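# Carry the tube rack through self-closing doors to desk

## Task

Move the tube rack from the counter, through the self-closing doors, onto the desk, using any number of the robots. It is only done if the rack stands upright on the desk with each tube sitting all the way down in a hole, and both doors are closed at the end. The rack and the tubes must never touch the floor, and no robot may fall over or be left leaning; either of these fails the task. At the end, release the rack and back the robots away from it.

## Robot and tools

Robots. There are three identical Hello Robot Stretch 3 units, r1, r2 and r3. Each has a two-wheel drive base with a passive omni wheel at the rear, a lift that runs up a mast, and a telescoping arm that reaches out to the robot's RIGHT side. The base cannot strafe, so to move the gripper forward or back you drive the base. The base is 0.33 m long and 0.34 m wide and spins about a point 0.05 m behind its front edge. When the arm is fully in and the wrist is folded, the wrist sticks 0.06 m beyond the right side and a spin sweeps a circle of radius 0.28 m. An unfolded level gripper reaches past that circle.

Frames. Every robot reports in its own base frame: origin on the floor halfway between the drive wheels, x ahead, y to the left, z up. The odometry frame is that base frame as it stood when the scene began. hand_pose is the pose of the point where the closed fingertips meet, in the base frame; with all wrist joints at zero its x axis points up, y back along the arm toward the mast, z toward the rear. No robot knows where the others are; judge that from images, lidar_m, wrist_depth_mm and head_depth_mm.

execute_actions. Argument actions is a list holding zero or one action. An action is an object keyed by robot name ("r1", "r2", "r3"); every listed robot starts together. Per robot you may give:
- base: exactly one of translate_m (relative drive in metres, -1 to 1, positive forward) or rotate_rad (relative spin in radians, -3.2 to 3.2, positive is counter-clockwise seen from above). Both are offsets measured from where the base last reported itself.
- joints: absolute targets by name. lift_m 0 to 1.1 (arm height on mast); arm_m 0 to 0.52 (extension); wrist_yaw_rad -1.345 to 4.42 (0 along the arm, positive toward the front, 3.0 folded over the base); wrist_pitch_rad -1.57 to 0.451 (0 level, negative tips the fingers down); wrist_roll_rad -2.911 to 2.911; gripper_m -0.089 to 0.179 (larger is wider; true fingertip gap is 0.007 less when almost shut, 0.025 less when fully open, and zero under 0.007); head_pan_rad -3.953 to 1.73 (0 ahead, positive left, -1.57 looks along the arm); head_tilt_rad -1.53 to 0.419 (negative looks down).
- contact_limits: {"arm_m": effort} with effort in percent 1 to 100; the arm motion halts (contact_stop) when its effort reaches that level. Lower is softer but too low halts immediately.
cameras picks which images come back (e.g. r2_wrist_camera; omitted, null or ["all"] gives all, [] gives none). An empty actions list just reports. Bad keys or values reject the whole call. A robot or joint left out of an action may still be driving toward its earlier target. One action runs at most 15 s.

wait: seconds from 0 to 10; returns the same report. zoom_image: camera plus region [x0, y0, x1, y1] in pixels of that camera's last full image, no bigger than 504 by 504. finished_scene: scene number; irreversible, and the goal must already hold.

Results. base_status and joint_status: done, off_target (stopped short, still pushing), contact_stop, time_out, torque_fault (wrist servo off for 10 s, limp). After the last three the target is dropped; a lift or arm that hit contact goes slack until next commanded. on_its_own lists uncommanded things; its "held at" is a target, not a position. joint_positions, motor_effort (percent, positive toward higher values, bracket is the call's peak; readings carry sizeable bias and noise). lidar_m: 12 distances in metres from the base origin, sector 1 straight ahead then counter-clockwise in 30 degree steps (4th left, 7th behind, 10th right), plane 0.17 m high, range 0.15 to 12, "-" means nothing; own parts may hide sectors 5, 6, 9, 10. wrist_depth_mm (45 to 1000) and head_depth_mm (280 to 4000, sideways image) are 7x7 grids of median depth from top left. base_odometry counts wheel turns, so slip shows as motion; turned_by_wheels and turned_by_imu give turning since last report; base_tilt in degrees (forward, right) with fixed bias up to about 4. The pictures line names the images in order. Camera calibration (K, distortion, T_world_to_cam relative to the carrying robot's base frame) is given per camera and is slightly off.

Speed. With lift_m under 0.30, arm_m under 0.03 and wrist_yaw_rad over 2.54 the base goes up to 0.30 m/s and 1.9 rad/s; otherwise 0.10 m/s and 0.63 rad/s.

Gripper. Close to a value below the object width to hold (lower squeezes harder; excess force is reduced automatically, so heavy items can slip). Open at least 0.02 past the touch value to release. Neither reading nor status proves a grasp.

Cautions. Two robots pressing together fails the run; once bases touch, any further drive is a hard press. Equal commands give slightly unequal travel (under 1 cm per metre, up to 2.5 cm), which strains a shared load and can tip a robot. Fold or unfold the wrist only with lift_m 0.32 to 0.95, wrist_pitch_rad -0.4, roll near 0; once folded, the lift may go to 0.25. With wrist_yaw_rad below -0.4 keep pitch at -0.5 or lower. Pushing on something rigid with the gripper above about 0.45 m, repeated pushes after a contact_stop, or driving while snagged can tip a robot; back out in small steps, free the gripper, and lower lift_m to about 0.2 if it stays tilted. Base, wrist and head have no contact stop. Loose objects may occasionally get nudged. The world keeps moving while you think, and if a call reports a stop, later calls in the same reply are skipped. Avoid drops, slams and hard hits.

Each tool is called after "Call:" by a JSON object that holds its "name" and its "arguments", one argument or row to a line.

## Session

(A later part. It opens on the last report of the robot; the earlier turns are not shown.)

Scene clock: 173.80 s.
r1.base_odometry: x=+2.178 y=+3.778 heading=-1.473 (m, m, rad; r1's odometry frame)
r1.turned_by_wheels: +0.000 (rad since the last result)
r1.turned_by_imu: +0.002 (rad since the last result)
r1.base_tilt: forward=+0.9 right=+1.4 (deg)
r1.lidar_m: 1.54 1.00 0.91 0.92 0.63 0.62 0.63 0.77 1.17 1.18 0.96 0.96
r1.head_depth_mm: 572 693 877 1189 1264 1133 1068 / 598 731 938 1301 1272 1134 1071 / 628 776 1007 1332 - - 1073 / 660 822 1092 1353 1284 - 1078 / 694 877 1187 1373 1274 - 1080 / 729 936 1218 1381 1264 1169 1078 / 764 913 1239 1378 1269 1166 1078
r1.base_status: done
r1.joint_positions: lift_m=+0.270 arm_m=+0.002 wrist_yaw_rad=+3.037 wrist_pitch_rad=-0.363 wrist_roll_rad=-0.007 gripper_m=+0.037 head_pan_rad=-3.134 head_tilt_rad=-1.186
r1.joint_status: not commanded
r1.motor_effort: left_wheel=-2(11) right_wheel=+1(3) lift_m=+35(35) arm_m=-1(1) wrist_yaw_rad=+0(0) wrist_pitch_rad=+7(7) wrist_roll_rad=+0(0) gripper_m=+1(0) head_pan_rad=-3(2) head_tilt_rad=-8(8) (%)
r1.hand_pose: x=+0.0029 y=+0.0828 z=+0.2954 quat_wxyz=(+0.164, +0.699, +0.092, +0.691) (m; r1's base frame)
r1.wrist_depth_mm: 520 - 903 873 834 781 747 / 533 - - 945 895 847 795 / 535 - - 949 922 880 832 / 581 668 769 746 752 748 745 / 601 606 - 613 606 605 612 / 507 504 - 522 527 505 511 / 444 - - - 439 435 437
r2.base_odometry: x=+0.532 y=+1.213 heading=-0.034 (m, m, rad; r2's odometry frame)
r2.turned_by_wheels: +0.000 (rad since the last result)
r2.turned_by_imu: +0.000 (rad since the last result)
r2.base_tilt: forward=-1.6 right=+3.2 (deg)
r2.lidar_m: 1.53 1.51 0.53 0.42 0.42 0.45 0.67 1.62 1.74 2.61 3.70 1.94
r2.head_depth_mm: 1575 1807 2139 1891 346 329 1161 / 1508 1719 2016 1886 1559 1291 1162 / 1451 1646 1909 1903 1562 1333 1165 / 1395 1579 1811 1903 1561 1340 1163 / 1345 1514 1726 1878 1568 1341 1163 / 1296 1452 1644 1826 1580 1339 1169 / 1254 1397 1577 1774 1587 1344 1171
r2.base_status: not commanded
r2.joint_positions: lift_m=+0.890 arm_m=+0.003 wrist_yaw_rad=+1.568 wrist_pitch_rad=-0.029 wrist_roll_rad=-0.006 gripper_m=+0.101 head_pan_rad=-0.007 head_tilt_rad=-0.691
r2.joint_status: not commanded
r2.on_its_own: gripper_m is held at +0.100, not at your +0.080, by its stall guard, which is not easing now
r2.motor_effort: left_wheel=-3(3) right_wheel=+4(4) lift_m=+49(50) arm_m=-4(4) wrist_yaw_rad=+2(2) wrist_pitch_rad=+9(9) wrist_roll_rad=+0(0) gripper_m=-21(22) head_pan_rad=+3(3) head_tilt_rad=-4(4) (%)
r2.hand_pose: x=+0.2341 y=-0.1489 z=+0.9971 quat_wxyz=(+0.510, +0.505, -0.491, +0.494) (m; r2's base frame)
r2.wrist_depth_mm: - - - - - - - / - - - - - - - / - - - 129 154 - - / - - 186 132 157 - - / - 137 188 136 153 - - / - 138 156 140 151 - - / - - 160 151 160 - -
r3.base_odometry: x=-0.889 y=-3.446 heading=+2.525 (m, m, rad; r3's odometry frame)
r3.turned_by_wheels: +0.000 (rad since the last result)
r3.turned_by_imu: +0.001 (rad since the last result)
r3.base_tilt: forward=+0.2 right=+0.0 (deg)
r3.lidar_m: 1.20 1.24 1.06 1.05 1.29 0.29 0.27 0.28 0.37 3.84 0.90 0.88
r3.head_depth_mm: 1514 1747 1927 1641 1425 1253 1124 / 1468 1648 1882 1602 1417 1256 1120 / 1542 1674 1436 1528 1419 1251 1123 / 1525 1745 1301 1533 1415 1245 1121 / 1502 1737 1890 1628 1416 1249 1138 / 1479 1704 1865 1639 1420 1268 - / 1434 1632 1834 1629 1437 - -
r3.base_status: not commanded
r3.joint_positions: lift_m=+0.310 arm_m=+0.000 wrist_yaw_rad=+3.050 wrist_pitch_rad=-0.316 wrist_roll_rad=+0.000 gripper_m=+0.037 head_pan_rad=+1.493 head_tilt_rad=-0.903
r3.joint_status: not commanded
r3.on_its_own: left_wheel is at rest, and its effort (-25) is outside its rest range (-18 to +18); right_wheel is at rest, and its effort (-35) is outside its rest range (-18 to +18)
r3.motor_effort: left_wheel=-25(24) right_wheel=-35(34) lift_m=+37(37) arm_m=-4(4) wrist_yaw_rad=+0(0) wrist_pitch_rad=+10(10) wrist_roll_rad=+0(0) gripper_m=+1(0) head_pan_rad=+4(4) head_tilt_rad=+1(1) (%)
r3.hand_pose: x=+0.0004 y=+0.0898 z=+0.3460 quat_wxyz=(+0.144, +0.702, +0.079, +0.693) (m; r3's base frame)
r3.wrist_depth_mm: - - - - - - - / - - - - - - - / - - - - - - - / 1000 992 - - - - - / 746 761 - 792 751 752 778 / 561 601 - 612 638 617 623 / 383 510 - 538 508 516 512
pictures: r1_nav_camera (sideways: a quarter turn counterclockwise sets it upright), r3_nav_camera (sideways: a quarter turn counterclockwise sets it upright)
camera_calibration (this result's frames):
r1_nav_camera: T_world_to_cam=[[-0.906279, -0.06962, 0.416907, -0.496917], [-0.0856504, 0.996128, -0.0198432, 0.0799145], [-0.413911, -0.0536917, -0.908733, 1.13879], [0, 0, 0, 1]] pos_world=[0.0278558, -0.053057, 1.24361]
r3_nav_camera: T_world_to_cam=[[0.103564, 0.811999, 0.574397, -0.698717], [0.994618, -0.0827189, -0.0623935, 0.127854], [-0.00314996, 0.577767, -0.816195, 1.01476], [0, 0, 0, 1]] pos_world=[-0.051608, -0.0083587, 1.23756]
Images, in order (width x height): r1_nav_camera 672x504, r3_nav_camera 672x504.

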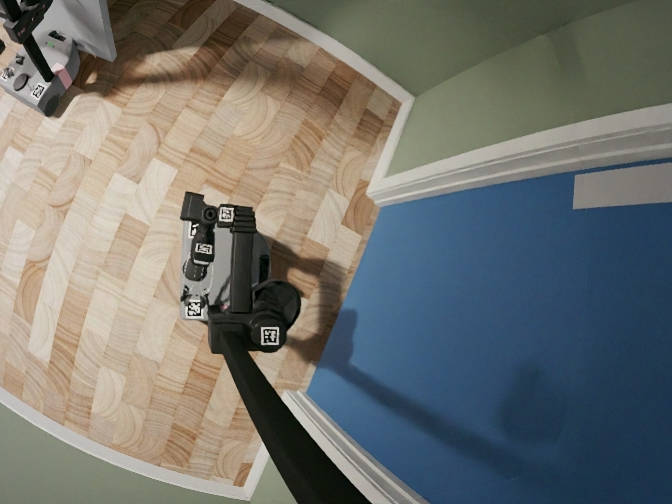

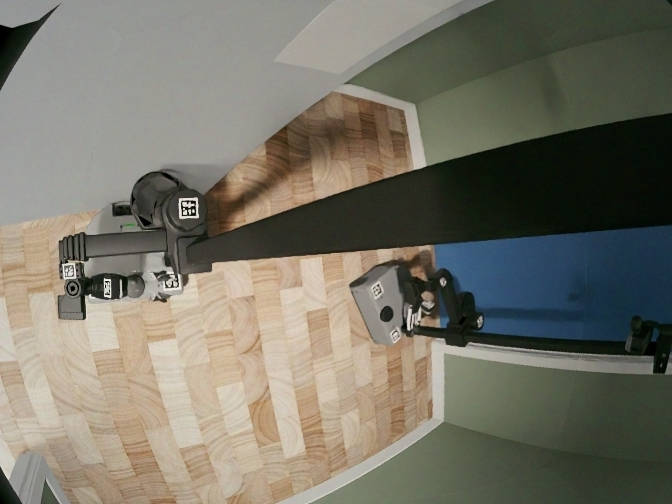

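Call:
{"name": "execute_actions", "arguments": {
  "actions": [
    {"r1":{"base":{"translate_m":-0.5},"joints":{"lift_m":0.31}}}
  ],
  "cameras": []
}}

Call:
{"name": "execute_actions", "arguments": {
  "actions": [
    {"r1":{"base":{"rotate_rad":-0.38}}}
  ],
  "cameras": ["r1_nav_camera"]
}}

Scene clock: 179.93 s.
r1.base_odometry: x=+2.129 y=+4.275 heading=-1.473 (m, m, rad; r1's odometry frame)
r1.turned_by_wheels: +0.000 (rad since the last result)
r1.turned_by_imu: +0.002 (rad since the last result)
r1.base_tilt: forward=+1.0 right=+1.4 (deg)
r1.lidar_m: 1.84 1.19 0.71 0.35 0.27 0.26 0.27 0.39 0.42 1.00 1.24 1.29
r1.head_depth_mm: - 293 344 449 614 1127 1068 / - 306 381 514 711 1130 1073 / 288 330 427 601 - - 1077 / 300 364 485 725 1139 - 1078 / 317 406 562 913 1275 - 1082 / 348 459 669 1363 1237 1176 1078 / 384 527 1499 1367 1027 1163 1085
r1.base_status: translate_m off_target (by the wheels' count: -0.4999 of -0.5000)
r1.joint_positions: lift_m=+0.310 arm_m=+0.002 wrist_yaw_rad=+3.037 wrist_pitch_rad=-0.363 wrist_roll_rad=-0.007 gripper_m=+0.037 head_pan_rad=-3.134 head_tilt_rad=-1.189
r1.joint_status: all done
r1.motor_effort: left_wheel=-13(40) right_wheel=-13(32) lift_m=+44(45) arm_m=-1(1) wrist_yaw_rad=+0(2) wrist_pitch_rad=+8(8) wrist_roll_rad=+1(1) gripper_m=+0(0) head_pan_rad=-2(3) head_tilt_rad=-6(8) (%)
r1.hand_pose: x=+0.0029 y=+0.0827 z=+0.3350 quat_wxyz=(+0.164, +0.698, +0.092, +0.690) (m; r1's base frame)
r1.wrist_depth_mm: 231 - 384 498 - 919 880 / 241 - 409 546 - - 963 / 250 - 447 584 - - - / 257 293 487 648 821 816 833 / 265 317 - 638 666 668 666 / 275 335 - 559 573 551 558 / 282 337 - 506 480 477 483
r2.base_odometry: x=+0.532 y=+1.213 heading=-0.034 (m, m, rad; r2's odometry frame)
r2.turned_by_wheels: +0.000 (rad since the last result)
r2.turned_by_imu: -0.001 (rad since the last result)
r2.base_tilt: forward=-1.6 right=+3.3 (deg)
r2.lidar_m: 1.53 1.50 0.53 0.42 0.42 0.45 0.67 1.62 1.75 2.61 3.69 1.93
r2.head_depth_mm: 1570 1808 2091 1882 346 329 1160 / 1506 1722 2018 1895 1557 1294 1160 / 1451 1648 1901 1894 1564 1330 1163 / 1395 1576 1810 1903 1566 1338 1167 / 1342 1507 1729 1887 1567 1337 1167 / 1297 1452 1642 1830 1574 1342 1170 / 1248 1391 1574 1784 1576 1345 1171
r2.base_status: not commanded
r2.joint_positions: lift_m=+0.890 arm_m=+0.003 wrist_yaw_rad=+1.568 wrist_pitch_rad=-0.029 wrist_roll_rad=-0.006 gripper_m=+0.101 head_pan_rad=-0.007 head_tilt_rad=-0.691
r2.joint_status: not commanded
r2.on_its_own: gripper_m is held at +0.100, not at your +0.080, by its stall guard, which is not easing now
r2.motor_effort: left_wheel=-3(3) right_wheel=+3(3) lift_m=+49(50) arm_m=-4(4) wrist_yaw_rad=+2(2) wrist_pitch_rad=+9(9) wrist_roll_rad=+0(0) gripper_m=-21(22) head_pan_rad=+2(3) head_tilt_rad=-4(4) (%)
r2.hand_pose: x=+0.2341 y=-0.1489 z=+0.9971 quat_wxyz=(+0.510, +0.505, -0.491, +0.494) (m; r2's base frame)
r2.wrist_depth_mm: - - - - - - - / - - - - - - - / - - - 129 153 - - / - - 185 133 158 - - / - 137 189 136 154 - - / - 137 157 140 153 - - / - - 160 150 160 - -
r3.base_odometry: x=-0.889 y=-3.446 heading=+2.525 (m, m, rad; r3's odometry frame)
r3.turned_by_wheels: +0.000 (rad since the last result)
r3.turned_by_imu: +0.002 (rad since the last result)
r3.base_tilt: forward=+0.1 right=+0.0 (deg)
r3.lidar_m: 1.20 1.24 1.67 1.48 1.29 0.29 0.27 0.28 0.37 3.84 0.90 0.88
r3.head_depth_mm: 1509 1747 1927 1641 1419 1259 1122 / 1542 1784 1917 1640 1418 1256 1123 / 1586 1829 1924 1629 1409 1254 1121 / 1523 1769 1835 1635 1418 1249 1123 / 1604 1658 1792 1626 1423 1245 1134 / 1613 1868 1868 1637 1423 1272 - / 1592 1690 1831 1627 1443 - -
r3.base_status: not commanded
r3.joint_positions: lift_m=+0.310 arm_m=+0.000 wrist_yaw_rad=+3.050 wrist_pitch_rad=-0.316 wrist_roll_rad=+0.000 gripper_m=+0.037 head_pan_rad=+1.493 head_tilt_rad=-0.903
r3.joint_status: not commanded
r3.on_its_own: left_wheel is at rest, and its effort (-25) is outside its rest range (-18 to +18); right_wheel is at rest, and its effort (-34) is outside its rest range (-18 to +18)
r3.motor_effort: left_wheel=-25(25) right_wheel=-34(35) lift_m=+37(37) arm_m=-5(4) wrist_yaw_rad=+1(0) wrist_pitch_rad=+10(10) wrist_roll_rad=+0(0) gripper_m=+0(0) head_pan_rad=+4(4) head_tilt_rad=+1(1) (%)
r3.hand_pose: x=+0.0004 y=+0.0898 z=+0.3460 quat_wxyz=(+0.144, +0.702, +0.079, +0.693) (m; r3's base frame)
r3.wrist_depth_mm: - - - - - - - / - - - - - - - / - - - - - - - / 985 - 993 994 - 969 - / 754 765 - 801 761 767 756 / 562 606 - 603 640 620 625 / 386 504 - 527 511 518 518
pictures: none
No camera images: the call's "cameras" was empty. Leave "cameras" out to get every camera's image.

Scene clock: 181.67 s.
r1.base_odometry: x=+2.129 y=+4.275 heading=-1.853 (m, m, rad; r1's odometry frame)
r1.turned_by_wheels: -0.379 (rad since the last result)
r1.turned_by_imu: -0.370 (rad since the last result)
r1.base_tilt: forward=+1.0 right=+1.3 (deg)
r1.lidar_m: 1.37 1.54 1.13 0.51 0.32 0.27 0.27 0.31 0.42 0.42 1.03 1.28
r1.head_depth_mm: - 301 371 516 796 1131 1073 / - 305 388 551 821 1130 1074 / - 312 407 590 - - 1076 / - 322 427 634 968 - 1081 / 288 335 451 688 1232 - 1080 / 292 349 476 747 1246 1175 1079 / 298 364 506 823 1267 1158 1085
r1.base_status: done
r1.joint_positions: lift_m=+0.310 arm_m=+0.002 wrist_yaw_rad=+3.037 wrist_pitch_rad=-0.363 wrist_roll_rad=-0.007 gripper_m=+0.037 head_pan_rad=-3.134 head_tilt_rad=-1.189
r1.joint_status: not commanded
r1.on_its_own: right_wheel is at rest, and its effort (-25) is outside its rest range (-18 to +18)
r1.motor_effort: left_wheel=-9(9) right_wheel=-25(31) lift_m=+43(43) arm_m=-1(1) wrist_yaw_rad=+1(0) wrist_pitch_rad=+8(8) wrist_roll_rad=+1(1) gripper_m=+1(0) head_pan_rad=-3(2) head_tilt_rad=-6(6) (%)
r1.hand_pose: x=+0.0029 y=+0.0827 z=+0.3350 quat_wxyz=(+0.164, +0.698, +0.092, +0.690) (m; r1's base frame)
r1.wrist_depth_mm: 300 - 505 - - - - / 308 - 634 - - - - / 310 - 583 - - - - / 310 388 629 836 827 817 809 / 316 415 - 658 664 663 672 / 318 420 - 555 577 551 559 / 322 415 - 507 480 477 485
r2.base_odometry: x=+0.532 y=+1.213 heading=-0.034 (m, m, rad; r2's odometry frame)
r2.turned_by_wheels: +0.000 (rad since the last result)
r2.turned_by_imu: +0.000 (rad since the last result)
r2.base_tilt: forward=-1.6 right=+3.2 (deg)
r2.lidar_m: 1.53 1.50 0.53 0.42 0.42 0.45 0.67 1.62 1.75 2.62 3.70 1.94
r2.head_depth_mm: 1574 1798 2098 1877 346 330 1162 / 1515 1729 2001 1899 1559 1293 1160 / 1453 1651 1913 1901 1569 1334 1163 / 1393 1574 1812 1897 1575 1335 1168 / 1346 1510 1719 1875 1568 1340 1163 / 1298 1450 1647 1819 1571 1336 1168 / 1252 1392 1570 1773 1577 1347 1176
r2.base_status: not commanded
r2.joint_positions: lift_m=+0.890 arm_m=+0.003 wrist_yaw_rad=+1.568 wrist_pitch_rad=-0.029 wrist_roll_rad=-0.006 gripper_m=+0.101 head_pan_rad=-0.007 head_tilt_rad=-0.691
r2.joint_status: not commanded
r2.on_its_own: gripper_m is held at +0.100, not at your +0.080, by its stall guard, which is not easing now
r2.motor_effort: left_wheel=-3(3) right_wheel=+3(4) lift_m=+50(50) arm_m=-4(4) wrist_yaw_rad=+2(2) wrist_pitch_rad=+9(9) wrist_roll_rad=+0(0) gripper_m=-22(22) head_pan_rad=+3(3) head_tilt_rad=-5(5) (%)
r2.hand_pose: x=+0.2341 y=-0.1489 z=+0.9971 quat_wxyz=(+0.510, +0.505, -0.491, +0.494) (m; r2's base frame)
r2.wrist_depth_mm: - - - - - - - / - - - - - - - / - - - 128 154 - - / - - 185 133 158 - - / - 137 191 136 153 - - / - 138 156 140 152 - - / - - 160 151 160 - -
r3.base_odometry: x=-0.889 y=-3.446 heading=+2.525 (m, m, rad; r3's odometry frame)
r3.turned_by_wheels: +0.000 (rad since the last result)
r3.turned_by_imu: +0.000 (rad since the last result)
r3.base_tilt: forward=+0.2 right=+0.0 (deg)
r3.lidar_m: 1.20 1.24 1.66 1.47 1.29 0.29 0.28 0.28 0.37 3.85 0.90 0.88
r3.head_depth_mm: 1496 1765 1950 1633 1420 1253 1121 / 1544 1773 1932 1640 1417 1251 1117 / 1589 1826 1919 1634 1418 1248 1122 / 1531 1714 1837 1635 1414 1253 1123 / 1620 1811 1795 1634 1419 1255 1131 / 1624 1851 1914 1627 1408 1269 - / 1633 1697 1833 1615 1435 - -
r3.base_status: not commanded
r3.joint_positions: lift_m=+0.310 arm_m=+0.000 wrist_yaw_rad=+3.050 wrist_pitch_rad=-0.316 wrist_roll_rad=+0.000 gripper_m=+0.037 head_pan_rad=+1.493 head_tilt_rad=-0.903
r3.joint_status: not commanded
r3.on_its_own: left_wheel is at rest, and its effort (-25) is outside its rest range (-18 to +18); right_wheel is at rest, and its effort (-35) is outside its rest range (-18 to +18)
r3.motor_effort: left_wheel=-25(24) right_wheel=-35(35) lift_m=+37(37) arm_m=-4(4) wrist_yaw_rad=+0(0) wrist_pitch_rad=+10(10) wrist_roll_rad=+0(0) gripper_m=+0(0) head_pan_rad=+5(5) head_tilt_rad=+1(1) (%)
r3.hand_pose: x=+0.0004 y=+0.0898 z=+0.3460 quat_wxyz=(+0.144, +0.702, +0.079, +0.693) (m; r3's base frame)
r3.wrist_depth_mm: - - - - - - - / - - - - - - - / - - - - - - - / 981 - - - - - - / 757 761 - 818 766 756 763 / 567 607 - 607 637 620 614 / 381 507 - 532 519 510 509
pictures: r1_nav_camera (sideways: a quarter turn counterclockwise sets it upright)
camera_calibration (this result's frames):
r1_nav_camera: T_world_to_cam=[[-0.907456, -0.0691055, 0.414425, -0.493677], [-0.0850211, 0.996177, -0.0200557, 0.0801873], [-0.411455, -0.0534346, -0.909862, 1.14024], [0, 0, 0, 1]] pos_world=[0.0279845, -0.0530683, 1.24366]
Images, in order (width x height): r1_nav_camera 672x504.

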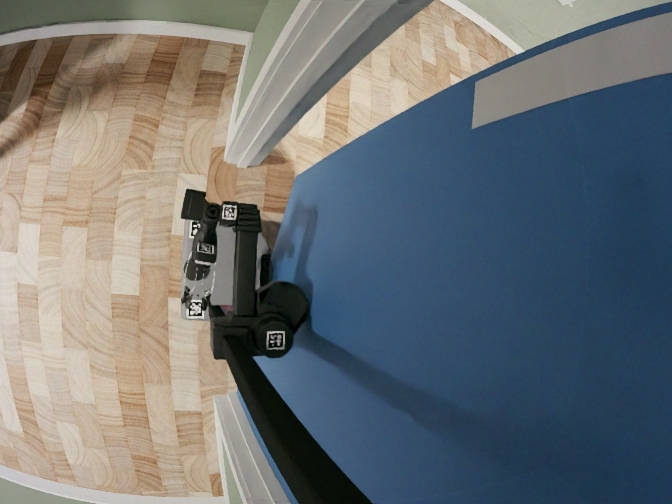

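Call:
{"name": "execute_actions", "arguments": {
  "actions": [
    {"r1":{"base":{"translate_m":-0.72},"joints":{"head_pan_rad":-1.57,"head_tilt_rad":-1.4}}}
  ],
  "cameras": ["r1_nav_camera"]
}}

Call:
{"name": "execute_actions", "arguments": {
  "actions": [
    {"r1":{"base":{"rotate_rad":-1.1}},"r2":{"base":{"rotate_rad":-0.9}}}
  ],
  "cameras": []
}}

Call:
{"name": "execute_actions", "arguments": {
  "actions": [
    {"r1":{"base":{"translate_m":-0.36}},"r2":{"base":{"translate_m":0.4}}}
  ],
  "cameras": ["r1_nav_camera","r2_nav_camera"]
}}

Scene clock: 190.60 s.
r1.base_odometry: x=+2.330 y=+4.967 heading=-1.853 (m, m, rad; r1's odometry frame)
r1.turned_by_wheels: +0.000 (rad since the last result)
r1.turned_by_imu: +0.002 (rad since the last result)
r1.base_tilt: forward=+0.9 right=+1.3 (deg)
r1.lidar_m: 1.98 0.60 0.28 0.22 0.22 0.24 2.61 2.72 2.08 1.92 0.72 0.65
r1.head_depth_mm: 1477 1391 1329 1267 1220 686 494 / 1478 1401 1332 1272 - - 594 / 1475 1407 1337 1285 - - 580 / 1484 1402 1331 1291 1228 1169 686 / 1488 1410 1344 1284 1227 1180 788 / 1489 1417 1349 1285 1233 1181 927 / 1339 1321 1325 1288 1233 1177 1121
r1.base_status: done
r1.joint_positions: lift_m=+0.310 arm_m=+0.002 wrist_yaw_rad=+3.037 wrist_pitch_rad=-0.363 wrist_roll_rad=-0.007 gripper_m=+0.037 head_pan_rad=-1.577 head_tilt_rad=-1.384
r1.joint_status: all done
r1.motor_effort: left_wheel=+0(27) right_wheel=-7(26) lift_m=+44(44) arm_m=-1(1) wrist_yaw_rad=+1(0) wrist_pitch_rad=+8(8) wrist_roll_rad=+1(0) gripper_m=+1(0) head_pan_rad=+4(43) head_tilt_rad=-9(29) (%)
r1.hand_pose: x=+0.0029 y=+0.0827 z=+0.3350 quat_wxyz=(+0.164, +0.698, +0.092, +0.690) (m; r1's base frame)
r1.wrist_depth_mm: 187 - 236 268 314 384 487 / 198 - 254 291 347 434 575 / 209 - 274 313 381 489 666 / 222 241 297 344 423 559 788 / 235 259 - 368 489 616 666 / 252 281 - 413 565 550 558 / 269 300 - 468 477 485 482
r2.base_odometry: x=+0.532 y=+1.213 heading=-0.034 (m, m, rad; r2's odometry frame)
r2.turned_by_wheels: +0.000 (rad since the last result)
r2.turned_by_imu: -0.001 (rad since the last result)
r2.base_tilt: forward=-1.6 right=+3.2 (deg)
r2.lidar_m: 1.53 1.51 0.53 0.42 0.42 0.45 0.67 1.62 1.75 2.62 3.71 1.71
r2.head_depth_mm: 1556 1765 1985 1879 346 329 1156 / 1510 1727 2004 1896 1564 1290 1160 / 1449 1648 1909 1905 1561 1334 1162 / 1395 1579 1817 1903 1566 1336 1168 / 1344 1518 1731 1884 1579 1338 1172 / 1297 1447 1646 1822 1577 1339 1165 / 1256 1394 1572 1772 1584 1341 1173
r2.base_status: not commanded
r2.joint_positions: lift_m=+0.890 arm_m=+0.003 wrist_yaw_rad=+1.568 wrist_pitch_rad=-0.029 wrist_roll_rad=-0.006 gripper_m=+0.101 head_pan_rad=-0.007 head_tilt_rad=-0.691
r2.joint_status: not commanded
r2.on_its_own: gripper_m is held at +0.100, not at your +0.080, by its stall guard, which is not easing now
r2.motor_effort: left_wheel=-3(3) right_wheel=+3(3) lift_m=+49(49) arm_m=-4(4) wrist_yaw_rad=+2(2) wrist_pitch_rad=+9(9) wrist_roll_rad=+0(0) gripper_m=-21(22) head_pan_rad=+2(3) head_tilt_rad=-4(4) (%)
r2.hand_pose: x=+0.2341 y=-0.1489 z=+0.9971 quat_wxyz=(+0.510, +0.505, -0.491, +0.494) (m; r2's base frame)
r2.wrist_depth_mm: - - - - - - - / - - - - - - - / - - - 129 153 - - / - - 186 133 158 - - / - 137 189 136 154 - - / - 138 157 139 151 - - / - - 160 151 160 - -
r3.base_odometry: x=-0.889 y=-3.446 heading=+2.525 (m, m, rad; r3's odometry frame)
r3.turned_by_wheels: +0.000 (rad since the last result)
r3.turned_by_imu: +0.003 (rad since the last result)
r3.base_tilt: forward=+0.1 right=+0.1 (deg)
r3.lidar_m: 1.20 1.24 1.66 1.61 1.29 0.29 0.28 0.28 0.37 3.86 0.90 0.88
r3.head_depth_mm: 1498 1756 1947 1639 1418 1257 1123 / 1594 1787 1924 1635 1421 1254 1117 / 1786 2029 1931 1628 1415 1250 1123 / 2050 2229 1922 1631 1412 1255 1119 / 2698 2230 1935 1635 1426 1249 1138 / 2879 2337 1927 1632 1410 1269 - / 3019 1704 1830 1624 1448 - -
r3.base_status: not commanded
r3.joint_positions: lift_m=+0.310 arm_m=+0.000 wrist_yaw_rad=+3.050 wrist_pitch_rad=-0.316 wrist_roll_rad=+0.000 gripper_m=+0.037 head_pan_rad=+1.493 head_tilt_rad=-0.903
r3.joint_status: not commanded
r3.on_its_own: left_wheel is at rest, and its effort (-25) is outside its rest range (-18 to +18); right_wheel is at rest, and its effort (-34) is outside its rest range (-18 to +18)
r3.motor_effort: left_wheel=-25(24) right_wheel=-34(34) lift_m=+36(37) arm_m=-4(4) wrist_yaw_rad=+0(1) wrist_pitch_rad=+10(10) wrist_roll_rad=+0(0) gripper_m=+0(0) head_pan_rad=+4(5) head_tilt_rad=+1(1) (%)
r3.hand_pose: x=+0.0004 y=+0.0898 z=+0.3460 quat_wxyz=(+0.144, +0.702, +0.079, +0.693) (m; r3's base frame)
r3.wrist_depth_mm: - - - - - - - / - - - - - - - / - - - - - - - / 990 974 - - - - - / 747 750 - 809 764 766 760 / 571 610 - 619 639 615 612 / 381 504 - 524 517 514 512
pictures: r1_nav_camera (sideways: a quarter turn counterclockwise sets it upright)
camera_calibration (this result's frames):
r1_nav_camera: T_world_to_cam=[[0.0566813, -0.971292, 0.23104, -0.26073], [-0.997186, -0.0664464, -0.0346997, 0.104809], [0.0490553, -0.228423, -0.972325, 1.21851], [0, 0, 0, 1]] pos_world=[0.0595185, 0.0320559, 1.24867]
Images, in order (width x height): r1_nav_camera 672x504.

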